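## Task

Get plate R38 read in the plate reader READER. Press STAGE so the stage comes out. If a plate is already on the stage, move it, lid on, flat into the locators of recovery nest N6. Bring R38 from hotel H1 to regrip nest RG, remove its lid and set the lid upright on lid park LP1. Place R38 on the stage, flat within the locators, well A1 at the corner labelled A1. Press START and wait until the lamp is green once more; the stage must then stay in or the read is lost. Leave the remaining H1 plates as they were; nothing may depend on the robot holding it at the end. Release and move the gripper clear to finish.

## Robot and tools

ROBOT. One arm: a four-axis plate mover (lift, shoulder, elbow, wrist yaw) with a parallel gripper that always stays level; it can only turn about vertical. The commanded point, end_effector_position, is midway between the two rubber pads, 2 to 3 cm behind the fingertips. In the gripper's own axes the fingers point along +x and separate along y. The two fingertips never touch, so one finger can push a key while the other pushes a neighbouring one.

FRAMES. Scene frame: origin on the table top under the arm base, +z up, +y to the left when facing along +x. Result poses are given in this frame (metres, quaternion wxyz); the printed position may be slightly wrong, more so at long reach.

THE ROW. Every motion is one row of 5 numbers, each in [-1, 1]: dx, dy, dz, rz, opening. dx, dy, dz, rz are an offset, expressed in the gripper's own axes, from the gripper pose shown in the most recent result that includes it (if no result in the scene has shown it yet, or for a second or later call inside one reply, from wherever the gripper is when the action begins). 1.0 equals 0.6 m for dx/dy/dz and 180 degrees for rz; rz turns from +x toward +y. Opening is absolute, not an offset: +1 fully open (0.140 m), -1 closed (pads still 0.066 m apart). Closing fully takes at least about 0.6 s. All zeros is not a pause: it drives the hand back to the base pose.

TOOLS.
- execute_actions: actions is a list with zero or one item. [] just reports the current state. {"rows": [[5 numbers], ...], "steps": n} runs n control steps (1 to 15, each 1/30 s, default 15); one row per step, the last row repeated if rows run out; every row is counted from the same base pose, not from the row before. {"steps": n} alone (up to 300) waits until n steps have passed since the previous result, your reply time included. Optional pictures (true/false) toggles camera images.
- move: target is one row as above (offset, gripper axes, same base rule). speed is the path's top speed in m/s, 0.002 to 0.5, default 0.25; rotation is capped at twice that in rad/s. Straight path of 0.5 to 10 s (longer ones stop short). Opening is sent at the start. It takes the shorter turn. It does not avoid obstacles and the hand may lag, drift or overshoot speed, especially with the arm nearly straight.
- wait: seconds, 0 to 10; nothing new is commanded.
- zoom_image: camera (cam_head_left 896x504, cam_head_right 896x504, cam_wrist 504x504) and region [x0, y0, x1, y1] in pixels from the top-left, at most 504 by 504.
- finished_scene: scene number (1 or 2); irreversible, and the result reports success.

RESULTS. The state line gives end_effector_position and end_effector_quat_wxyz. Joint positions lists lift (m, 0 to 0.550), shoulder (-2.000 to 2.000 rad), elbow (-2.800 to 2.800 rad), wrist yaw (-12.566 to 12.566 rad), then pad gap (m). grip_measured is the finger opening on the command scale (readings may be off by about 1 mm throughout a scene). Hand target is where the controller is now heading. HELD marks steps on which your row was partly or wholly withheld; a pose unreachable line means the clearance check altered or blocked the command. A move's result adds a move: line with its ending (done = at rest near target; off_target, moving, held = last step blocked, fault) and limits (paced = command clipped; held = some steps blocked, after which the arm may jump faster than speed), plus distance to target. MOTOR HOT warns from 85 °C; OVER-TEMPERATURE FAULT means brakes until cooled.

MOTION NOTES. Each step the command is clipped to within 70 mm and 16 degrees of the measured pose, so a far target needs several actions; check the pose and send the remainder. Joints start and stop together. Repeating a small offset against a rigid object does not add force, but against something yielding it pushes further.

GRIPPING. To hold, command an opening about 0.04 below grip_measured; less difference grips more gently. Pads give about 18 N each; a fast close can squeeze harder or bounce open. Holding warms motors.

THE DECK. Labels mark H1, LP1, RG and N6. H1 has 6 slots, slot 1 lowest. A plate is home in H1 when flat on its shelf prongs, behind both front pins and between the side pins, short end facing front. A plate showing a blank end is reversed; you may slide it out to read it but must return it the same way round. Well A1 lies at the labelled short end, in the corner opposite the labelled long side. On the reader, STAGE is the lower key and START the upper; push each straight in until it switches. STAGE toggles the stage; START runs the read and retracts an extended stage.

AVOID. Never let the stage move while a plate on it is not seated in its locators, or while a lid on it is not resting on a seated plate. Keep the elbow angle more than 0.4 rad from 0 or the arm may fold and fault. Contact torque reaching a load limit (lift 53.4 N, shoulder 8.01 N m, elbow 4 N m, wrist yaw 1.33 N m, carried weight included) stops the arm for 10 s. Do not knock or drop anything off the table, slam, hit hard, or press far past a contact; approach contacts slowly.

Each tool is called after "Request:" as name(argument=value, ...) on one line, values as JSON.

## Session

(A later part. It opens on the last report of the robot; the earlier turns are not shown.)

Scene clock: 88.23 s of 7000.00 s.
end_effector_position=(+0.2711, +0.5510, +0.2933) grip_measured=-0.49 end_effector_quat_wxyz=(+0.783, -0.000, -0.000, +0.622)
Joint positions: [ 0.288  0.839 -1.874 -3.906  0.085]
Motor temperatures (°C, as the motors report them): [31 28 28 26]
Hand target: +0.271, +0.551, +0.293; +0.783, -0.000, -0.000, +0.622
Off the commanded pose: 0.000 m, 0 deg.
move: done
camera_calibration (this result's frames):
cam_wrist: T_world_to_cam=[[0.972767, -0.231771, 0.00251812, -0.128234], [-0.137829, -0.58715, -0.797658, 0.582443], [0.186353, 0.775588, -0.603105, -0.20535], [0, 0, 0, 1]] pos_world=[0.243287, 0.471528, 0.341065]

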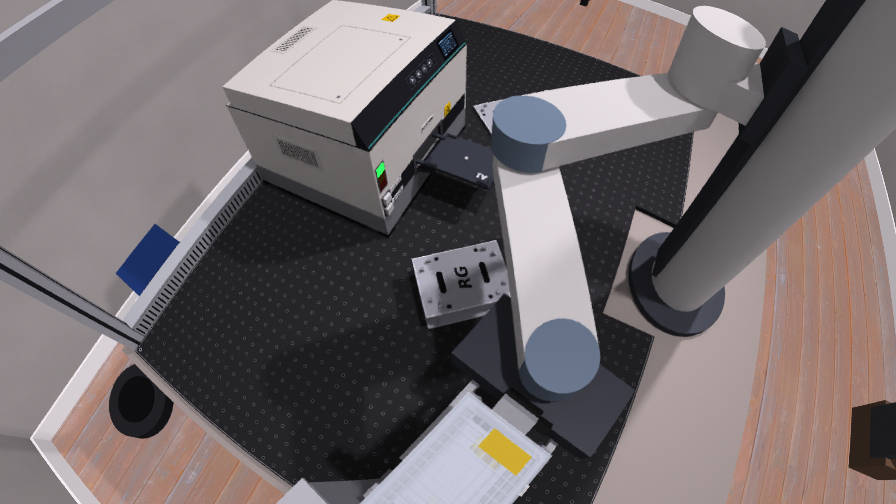

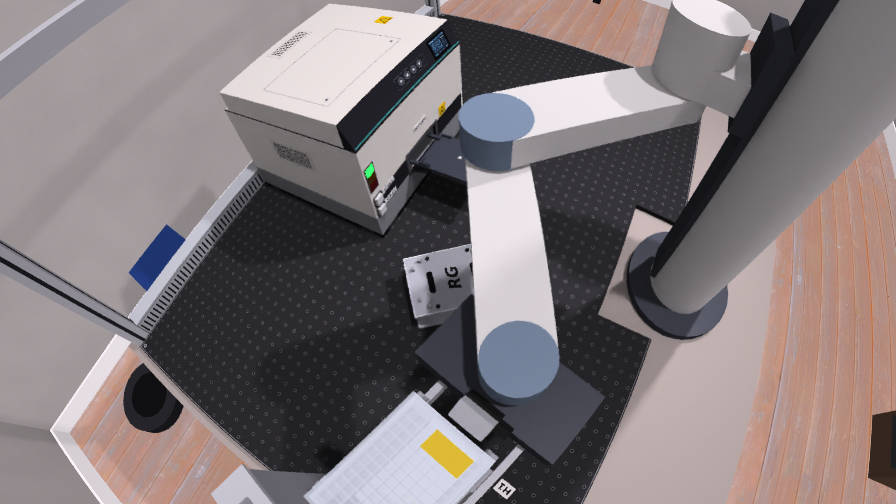

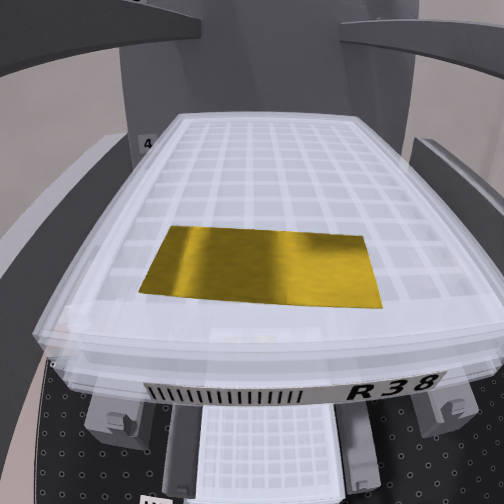

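Request:
move(target=[-0.2667,0,0,0,-0.53], speed=0.15)

Request:
move(target=[-0.199,-0.3647,-0.32,-0.1956,-0.53], speed=0.2)

Scene clock: 95.53 s of 7000.00 s.
end_effector_position=(+0.2347, +0.3951, +0.2932) grip_measured=-0.49 end_effector_quat_wxyz=(+0.783, -0.000, -0.000, +0.622)
Joint positions: [ 0.288  0.545 -1.038 -4.447  0.085]
Motor temperatures (°C, as the motors report them): [31 28 27 26]
Hand target: +0.235, +0.395, +0.293; +0.783, -0.000, -0.000, +0.622
Off the commanded pose: 0.000 m, 0 deg.
After step 90, 2.90 s passed at rest.
move: done
camera_calibration (this result's frames):
cam_wrist: T_world_to_cam=[[0.972905, -0.23119, 0.00251812, -0.129159], [-0.137478, -0.587233, -0.797658, 0.485808], [0.185889, 0.775699, -0.603105, -0.0775986], [0, 0, 0, 1]] pos_world=[0.206872, 0.315615, 0.341033]

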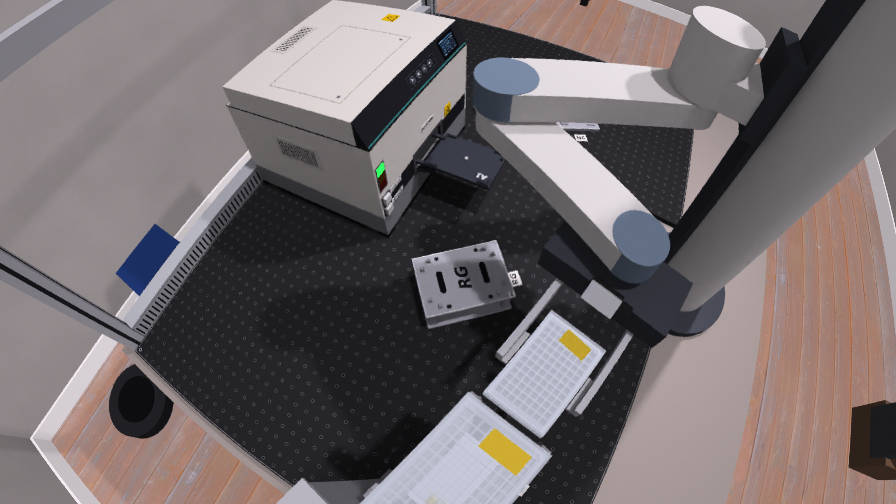

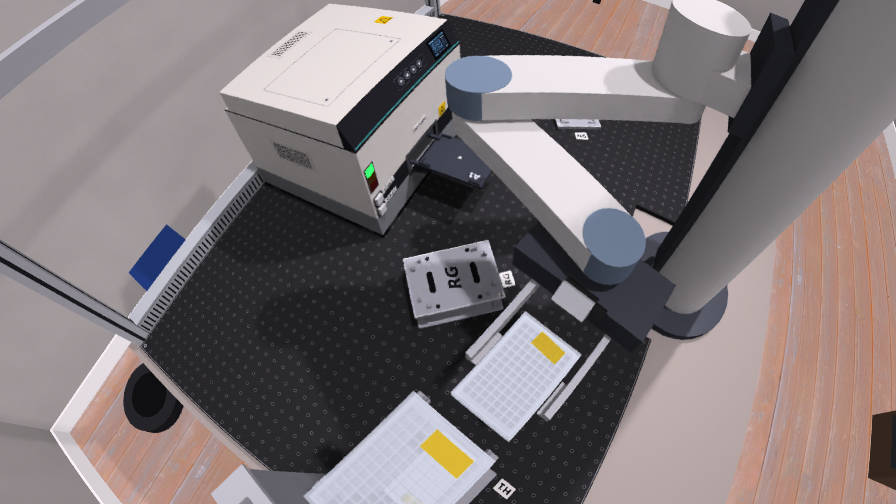

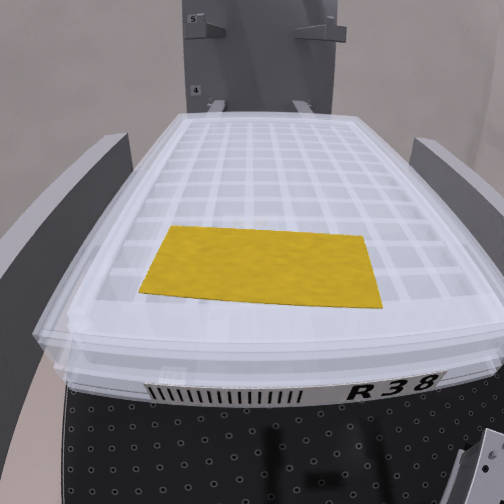

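Scene clock: 97.47 s of 7000.00 s.
end_effector_position=(+0.4208, +0.2292, +0.1012) grip_measured=-0.49 end_effector_quat_wxyz=(+0.934, -0.000, -0.000, +0.356)
Joint positions: [ 0.096 -0.234 -0.759 -4.562  0.085]
Motor temperatures (°C, as the motors report them): [31 28 27 26]
Hand target: +0.421, +0.229, +0.101; +0.934, -0.000, -0.000, +0.356
Off the commanded pose: 0.000 m, 0 deg.
move: done
camera_calibration (this result's frames):
cam_wrist: T_world_to_cam=[[0.661226, -0.750182, 0.00251812, -0.0980054], [-0.451114, -0.400299, -0.797658, 0.349917], [0.599396, 0.526296, -0.603105, -0.216176], [0, 0, 0, 1]] pos_world=[0.352231, 0.180322, 0.148984]

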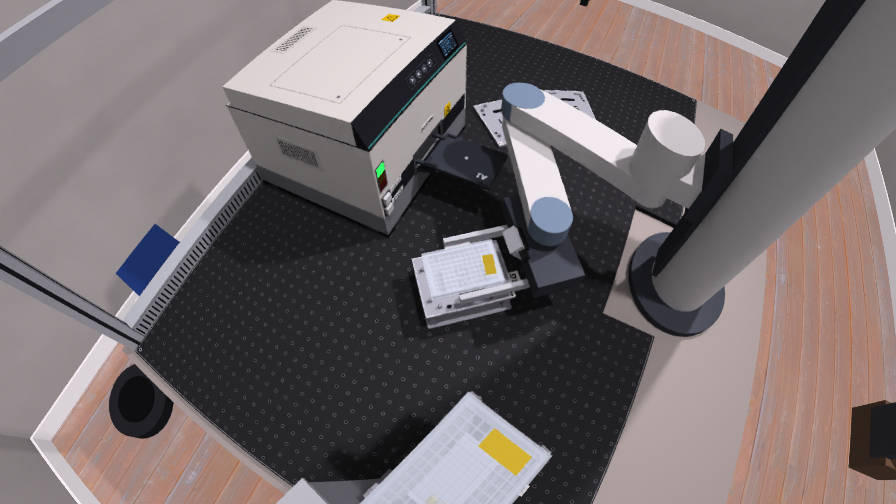

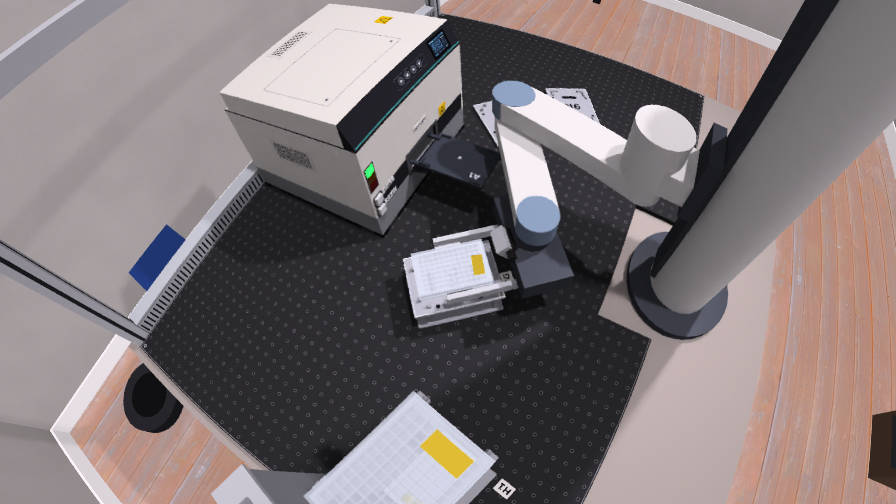

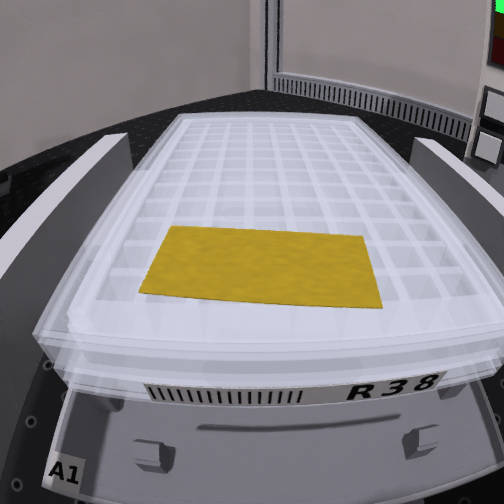

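Request:
move(target=[0.008,0,-0.017,0,-0.53], speed=0.03)

Scene clock: 100.20 s of 7000.00 s.
end_effector_position=(+0.4244, +0.2323, +0.0909) grip_measured=-0.49 end_effector_quat_wxyz=(+0.935, -0.000, -0.000, +0.356)
Joint positions: [ 0.086 -0.231 -0.779 -4.546  0.085]
Motor temperatures (°C, as the motors report them): [31 28 27 26]
Hand target: +0.424, +0.232, +0.091; +0.934, -0.000, -0.000, +0.356
Off the commanded pose: 0.000 m, 0 deg.
move: done
camera_calibration (this result's frames):
cam_wrist: T_world_to_cam=[[0.660938, -0.750436, 0.00251812, -0.0978589], [-0.451267, -0.400125, -0.797658, 0.344646], [0.599599, 0.526066, -0.603105, -0.2262], [0, 0, 0, 1]] pos_world=[0.355835, 0.183461, 0.138734]

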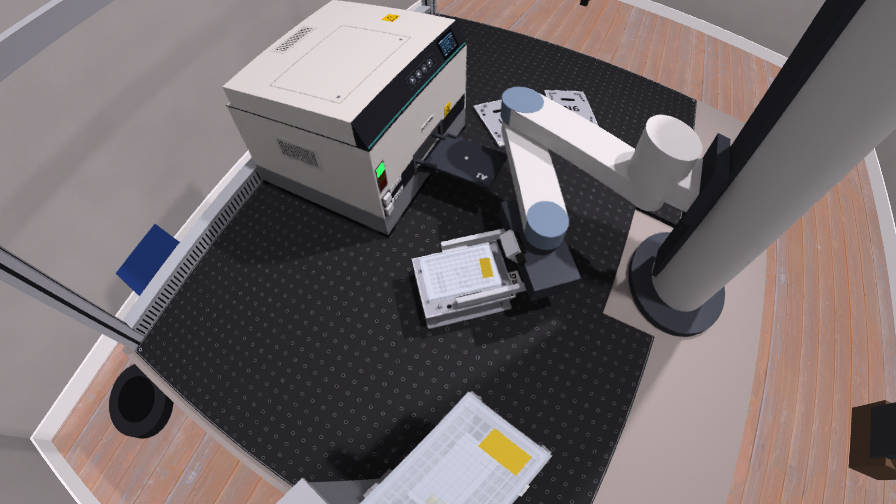

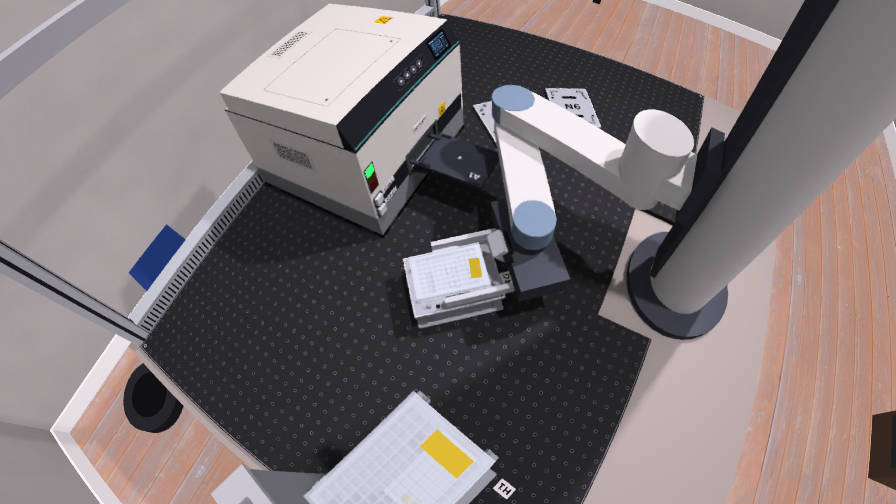

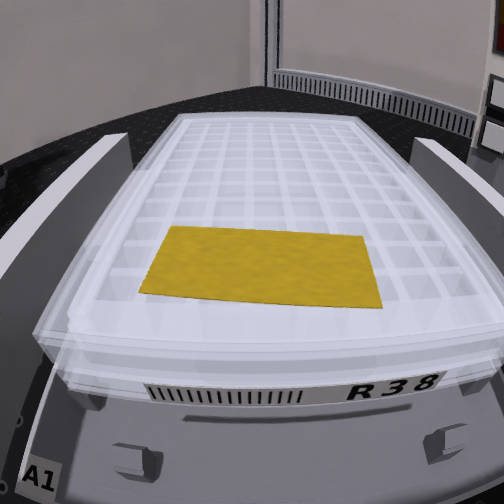

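Request:
move(target=[-0.0065,-0.003,-0.011,0,-0.53], speed=0.02)

Scene clock: 104.83 s of 7000.00 s.
end_effector_position=(+0.4220, +0.2286, +0.0845) grip_measured=-0.49 end_effector_quat_wxyz=(+0.934, -0.000, -0.000, +0.357)
Joint positions: [ 0.079 -0.242 -0.761 -4.549  0.085]
Motor temperatures (°C, as the motors report them): [31 28 27 26]
Hand target: +0.423, +0.228, +0.084; +0.935, -0.000, -0.000, +0.356
Off the commanded pose: 0.001 m, 0 deg.
After step 90, 0.93 s passed at rest.
move: done
camera_calibration (this result's frames):
cam_wrist: T_world_to_cam=[[0.663375, -0.748283, 0.00251812, -0.100571], [-0.449964, -0.401591, -0.797658, 0.336715], [0.597884, 0.528013, -0.603105, -0.226456], [0, 0, 0, 1]] pos_world=[0.353621, 0.179538, 0.13226]

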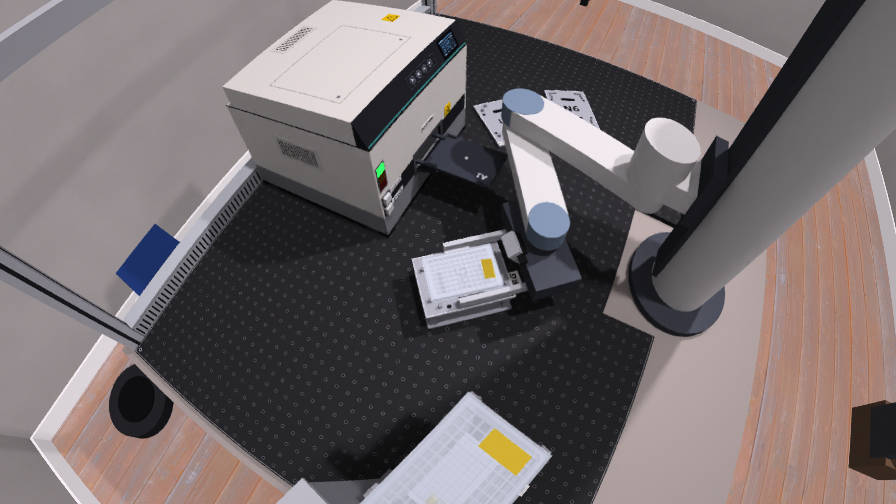

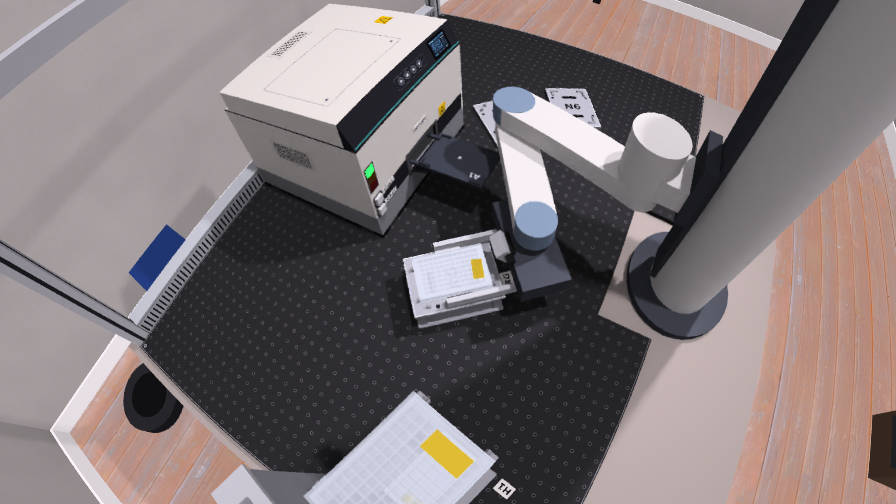

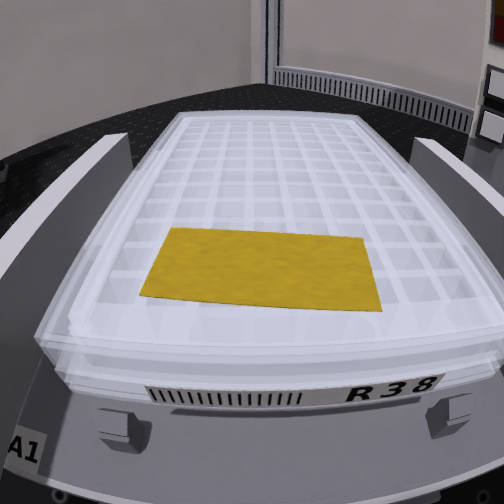

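Request:
move(target=[-0.0015,0.0015,0.002,0.006,-0.53], speed=0.02)

Request:
move(target=[0,0,-0.007,0,-0.53], speed=0.01)

Scene clock: 108.40 s of 7000.00 s.
end_effector_position=(+0.4208, +0.2287, +0.0856) grip_measured=-0.49 end_effector_quat_wxyz=(+0.931, -0.000, -0.000, +0.366)
Joint positions: [ 0.081 -0.252 -0.757 -4.525  0.085]
Motor temperatures (°C, as the motors report them): [31 28 27 26]
Hand target: +0.421, +0.229, +0.086; +0.931, -0.000, -0.000, +0.366
Off the commanded pose: 0.000 m, 0 deg.
move: done
camera_calibration (this result's frames):
cam_wrist: T_world_to_cam=[[0.677093, -0.735894, 0.00251812, -0.108312], [-0.442464, -0.409839, -0.797658, 0.335857], [0.588023, 0.538974, -0.603105, -0.223426], [0, 0, 0, 1]] pos_world=[0.353321, 0.178362, 0.133422]

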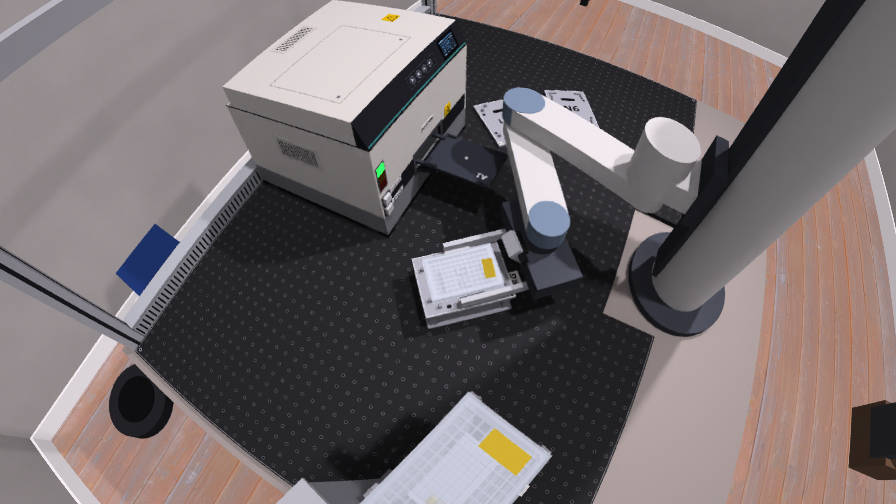

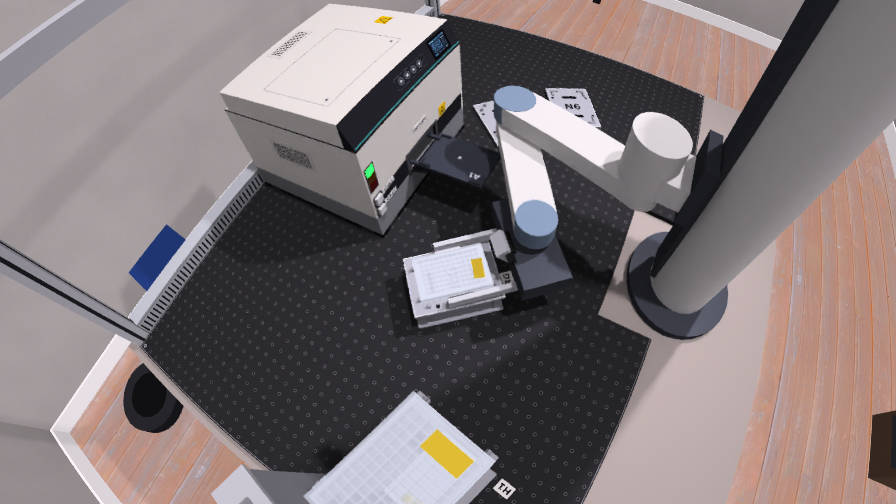

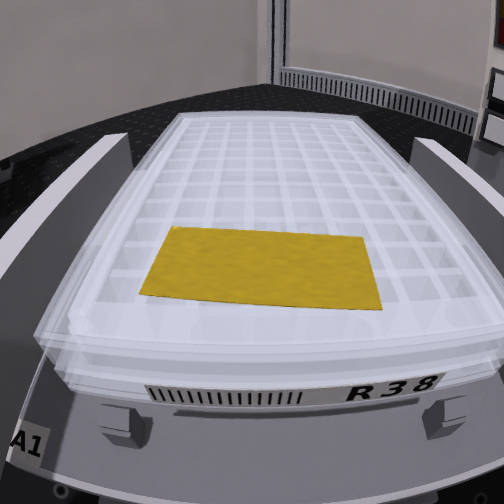

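Scene clock: 109.10 s of 7000.00 s.
end_effector_position=(+0.4204, +0.2288, +0.0816) grip_measured=-0.49 end_effector_quat_wxyz=(+0.930, -0.000, -0.000, +0.367)
Joint positions: [ 0.077 -0.251 -0.756 -4.525  0.085]
Motor temperatures (°C, as the motors report them): [31 28 27 26]
Hand target: +0.421, +0.229, +0.081; +0.931, -0.000, -0.000, +0.366
Off the commanded pose: 0.001 m, 0 deg.
move: done
camera_calibration (this result's frames):
cam_wrist: T_world_to_cam=[[0.678185, -0.734887, 0.00251812, -0.108642], [-0.441855, -0.410496, -0.797658, 0.332389], [0.587222, 0.539847, -0.603105, -0.225462], [0, 0, 0, 1]] pos_world=[0.352944, 0.17832, 0.129429]

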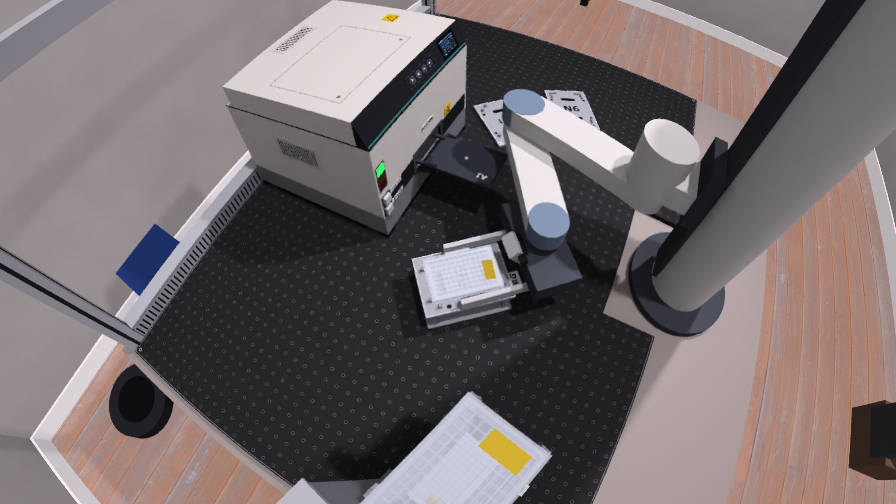

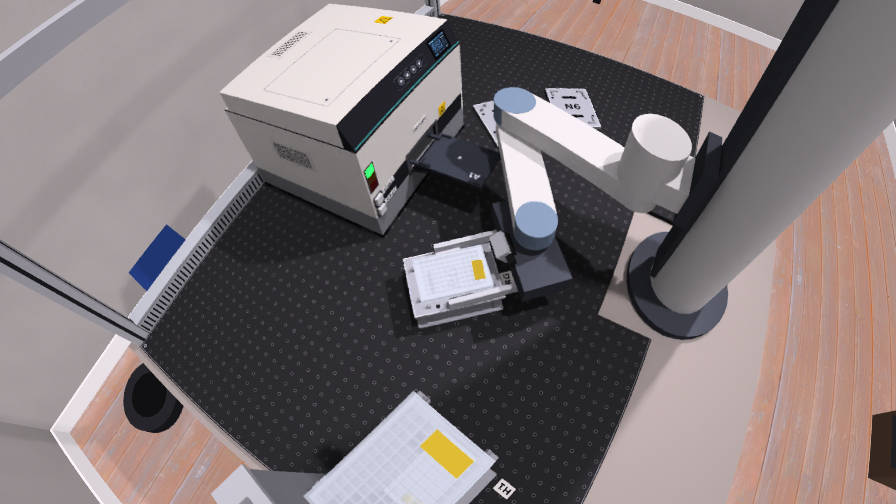

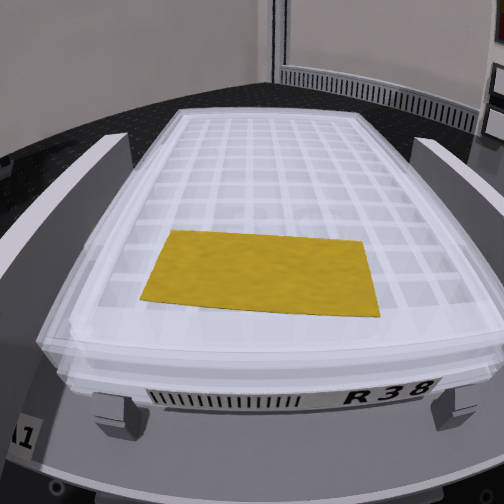

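Far end on chamfer; shift slightly and release.

Request:
move(target=[-0.001,0.001,0,0.002,-0.53], speed=0.01)

Request:
move(target=[0,0,0,0,-0.38])

Scene clock: 112.57 s of 7000.00 s.
end_effector_position=(+0.4202, +0.2286, +0.0817) grip_measured=-0.49 end_effector_quat_wxyz=(+0.930, -0.000, -0.000, +0.368)
Joint positions: [ 0.077 -0.253 -0.755 -4.522  0.085]
Motor temperatures (°C, as the motors report them): [31 28 27 26]
Hand target: +0.420, +0.229, +0.082; +0.929, -0.000, -0.000, +0.370
Off the commanded pose: 0.001 m, 0 deg.
move: done
camera_calibration (this result's frames):
cam_wrist: T_world_to_cam=[[0.679844, -0.733352, 0.00251812, -0.109635], [-0.440926, -0.411493, -0.797658, 0.332184], [0.586, 0.541172, -0.603105, -0.224987], [0, 0, 0, 1]] pos_world=[0.352846, 0.178047, 0.129554]

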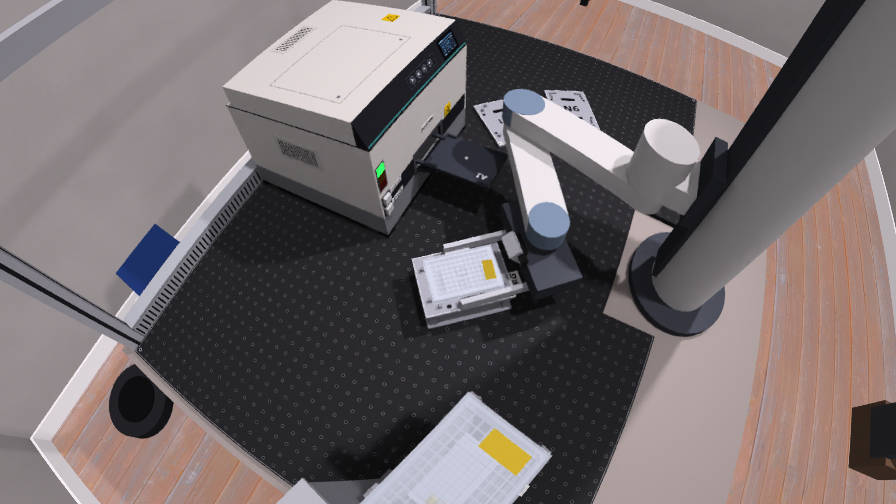

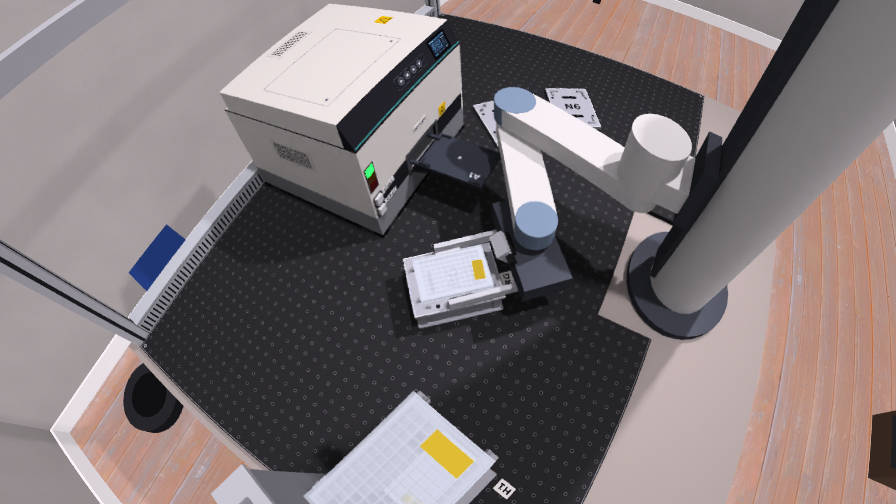

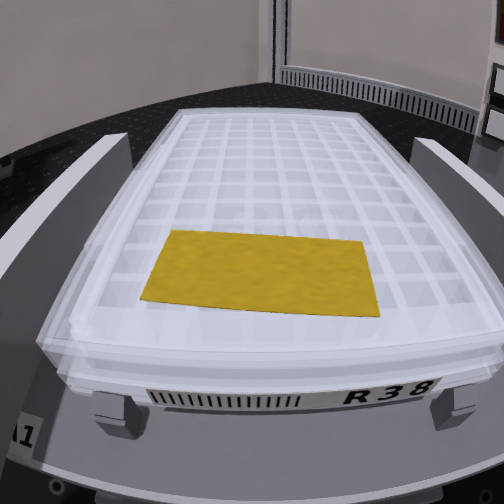

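Scene clock: 113.07 s of 7000.00 s.
end_effector_position=(+0.4202, +0.2287, +0.0818) grip_measured=-0.38 end_effector_quat_wxyz=(+0.930, -0.000, -0.000, +0.368)
Joint positions: [ 0.077 -0.253 -0.755 -4.522  0.089]
Motor temperatures (°C, as the motors report them): [31 28 27 26]
Hand target: +0.420, +0.229, +0.082; +0.930, -0.000, -0.000, +0.368
Off the commanded pose: 0.000 m, 0 deg.
move: done
camera_calibration (this result's frames):
cam_wrist: T_world_to_cam=[[0.679572, -0.733605, 0.00251812, -0.109492], [-0.441079, -0.411329, -0.797658, 0.332259], [0.586201, 0.540955, -0.603105, -0.225049], [0, 0, 0, 1]] pos_world=[0.352884, 0.178086, 0.129576]

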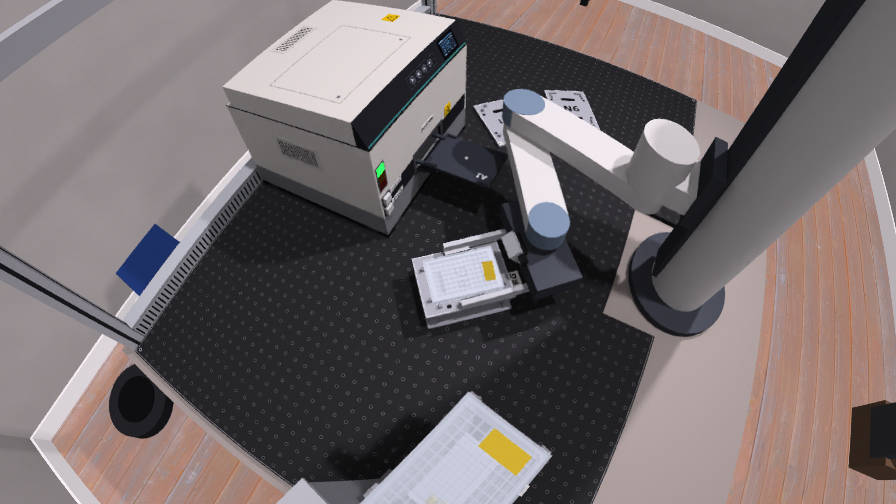

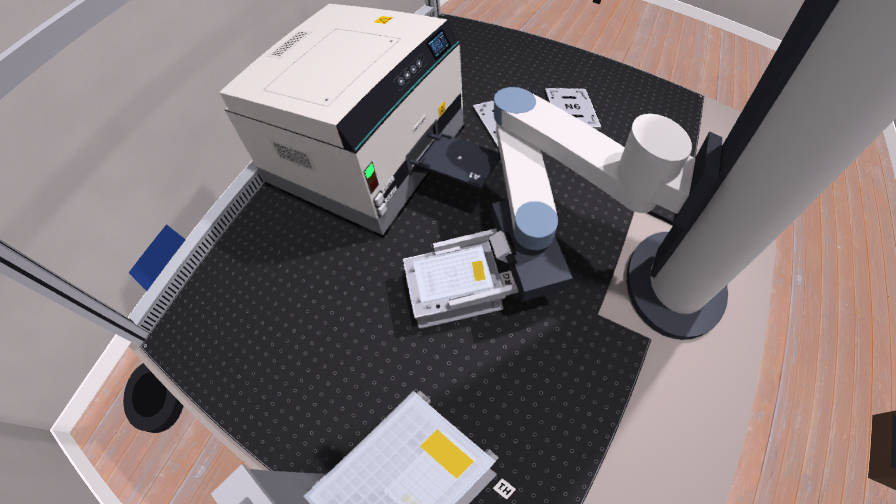

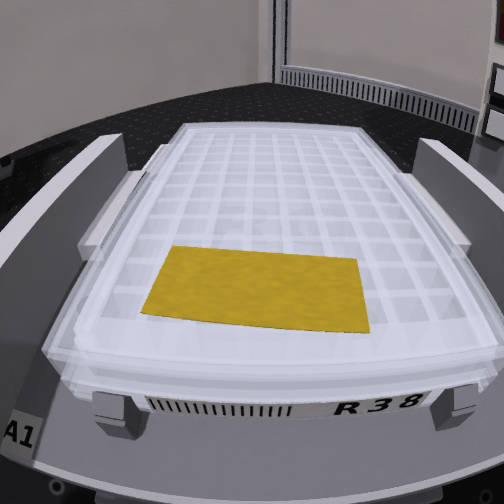

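Request:
move(target=[0,0,0.14,0,-0.38])

Request:
move(target=[-0.139,-0.415,0,-0.24,-1])

Request:
move(target=[0,0,-0.048,0,-1], speed=0.04)

Scene clock: 118.73 s of 7000.00 s.
end_effector_position=(+0.4202, +0.2287, +0.1658) grip_measured=-0.38 end_effector_quat_wxyz=(+0.930, -0.000, -0.000, +0.368)
Joint positions: [ 0.161 -0.253 -0.755 -4.522  0.089]
Motor temperatures (°C, as the motors report them): [31 28 27 26]
Hand target: +0.420, +0.229, +0.166; +0.930, -0.000, -0.000, +0.368
Off the commanded pose: 0.000 m, 0 deg.
After step 90, 1.90 s passed at rest.
move: done
camera_calibration (this result's frames):
cam_wrist: T_world_to_cam=[[0.67954, -0.733634, 0.00251812, -0.109691], [-0.441097, -0.41131, -0.797658, 0.399299], [0.586225, 0.540929, -0.603105, -0.174381], [0, 0, 0, 1]] pos_world=[0.352895, 0.178091, 0.21361]

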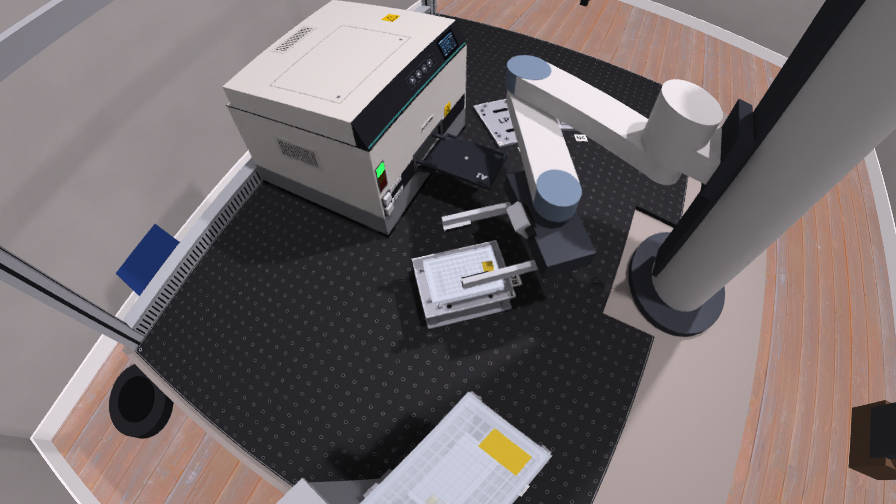

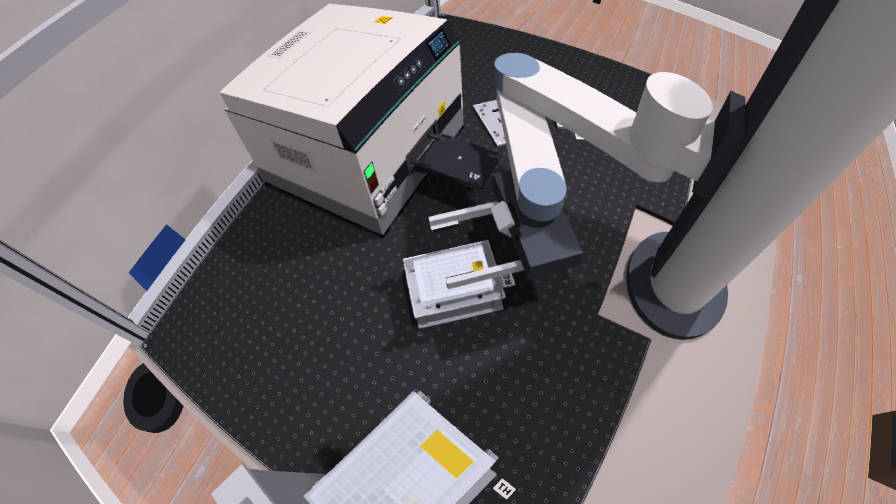

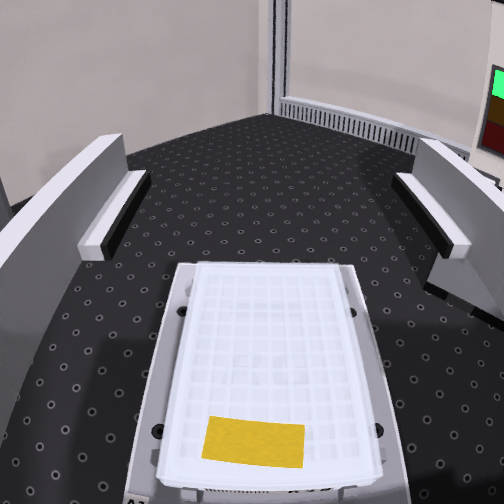

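Scene clock: 120.60 s of 7000.00 s.
end_effector_position=(+0.5295, -0.0102, +0.1658) grip_measured=-1.00 end_effector_quat_wxyz=(+1.000, -0.000, -0.000, -0.001)
Joint positions: [ 0.161 -1.027 -0.838 -4.42   0.066]
Motor temperatures (°C, as the motors report them): [31 28 27 26]
Hand target: +0.529, -0.010, +0.166; +1.000, -0.000, -0.000, -0.001
Off the commanded pose: 0.000 m, 0 deg.
move: done
camera_calibration (this result's frames):
cam_wrist: T_world_to_cam=[[-0.00760396, -0.999968, 0.00251812, 0.00189685], [-0.603105, 0.00257747, -0.797658, 0.439244], [0.797625, -0.00758404, -0.603105, -0.22674], [0, 0, 0, 1]] pos_world=[0.445778, -0.000954953, 0.213613]

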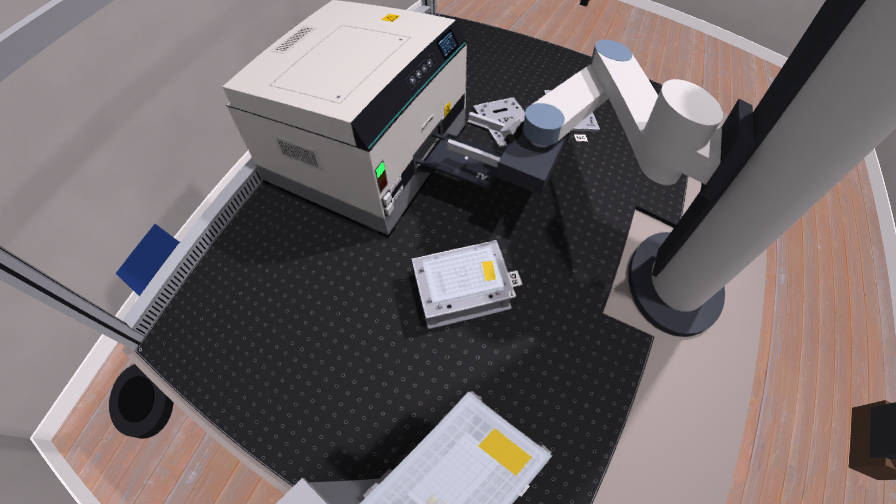

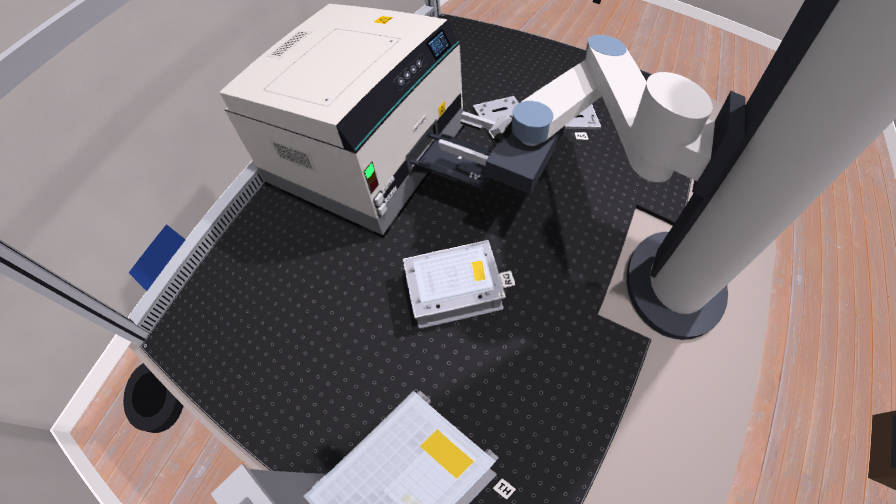

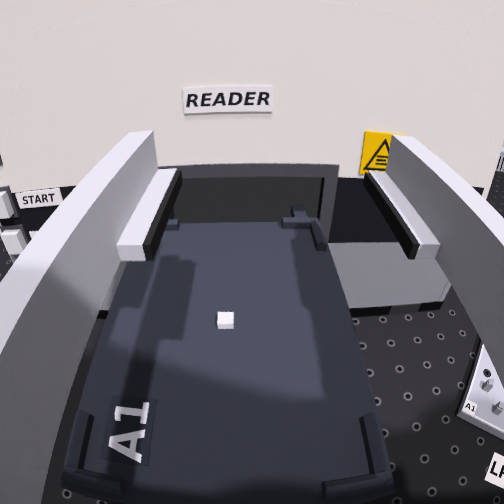

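Scene clock: 121.57 s of 7000.00 s.
end_effector_position=(+0.5295, -0.0103, +0.1370) grip_measured=-1.00 end_effector_quat_wxyz=(+1.000, -0.000, -0.000, -0.001)
Joint positions: [ 0.132 -1.027 -0.838 -4.42   0.066]
Motor temperatures (°C, as the motors report them): [31 28 27 26]
Hand target: +0.529, -0.010, +0.137; +1.000, -0.000, -0.000, -0.001
Off the commanded pose: 0.000 m, 0 deg.
move: done
camera_calibration (this result's frames):
cam_wrist: T_world_to_cam=[[-0.00760098, -0.999968, 0.00251812, 0.00196685], [-0.603105, 0.00257568, -0.797658, 0.416243], [0.797625, -0.00758167, -0.603105, -0.244127], [0, 0, 0, 1]] pos_world=[0.445776, -0.00095621, 0.18478]

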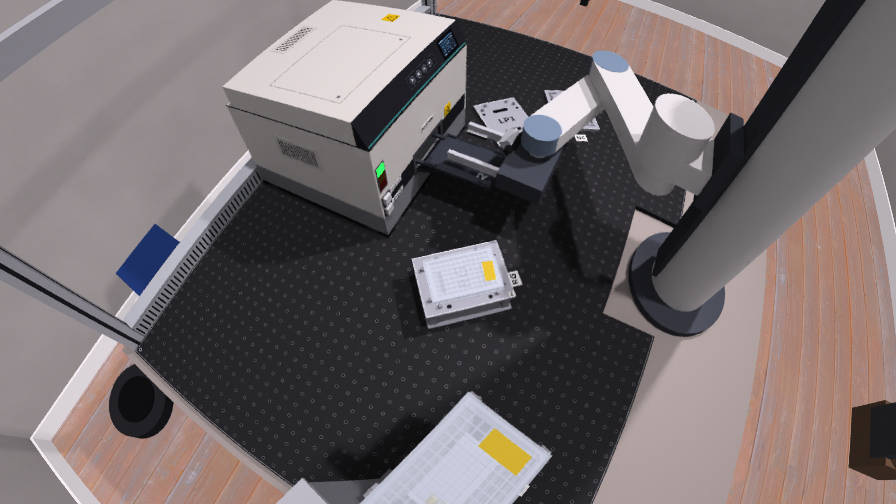

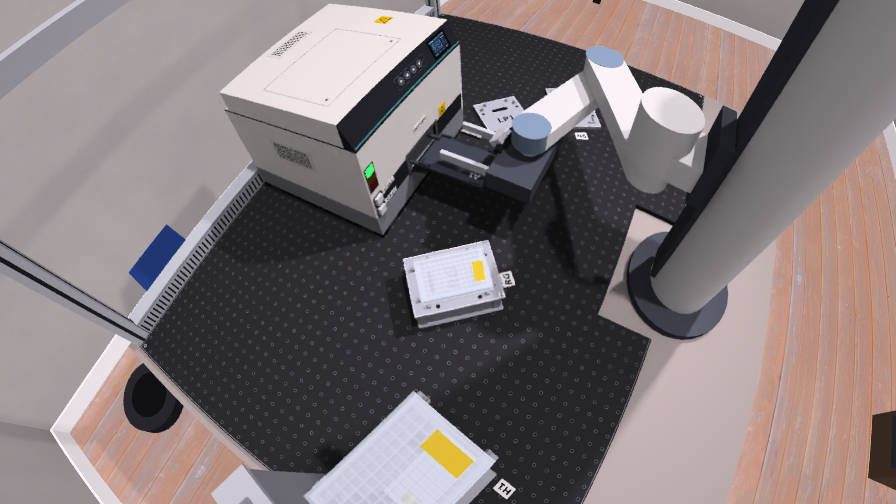

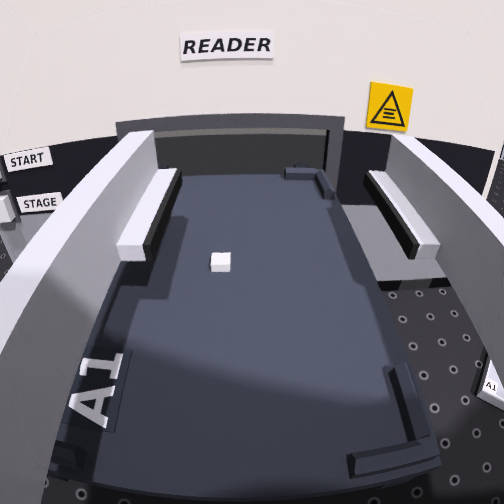

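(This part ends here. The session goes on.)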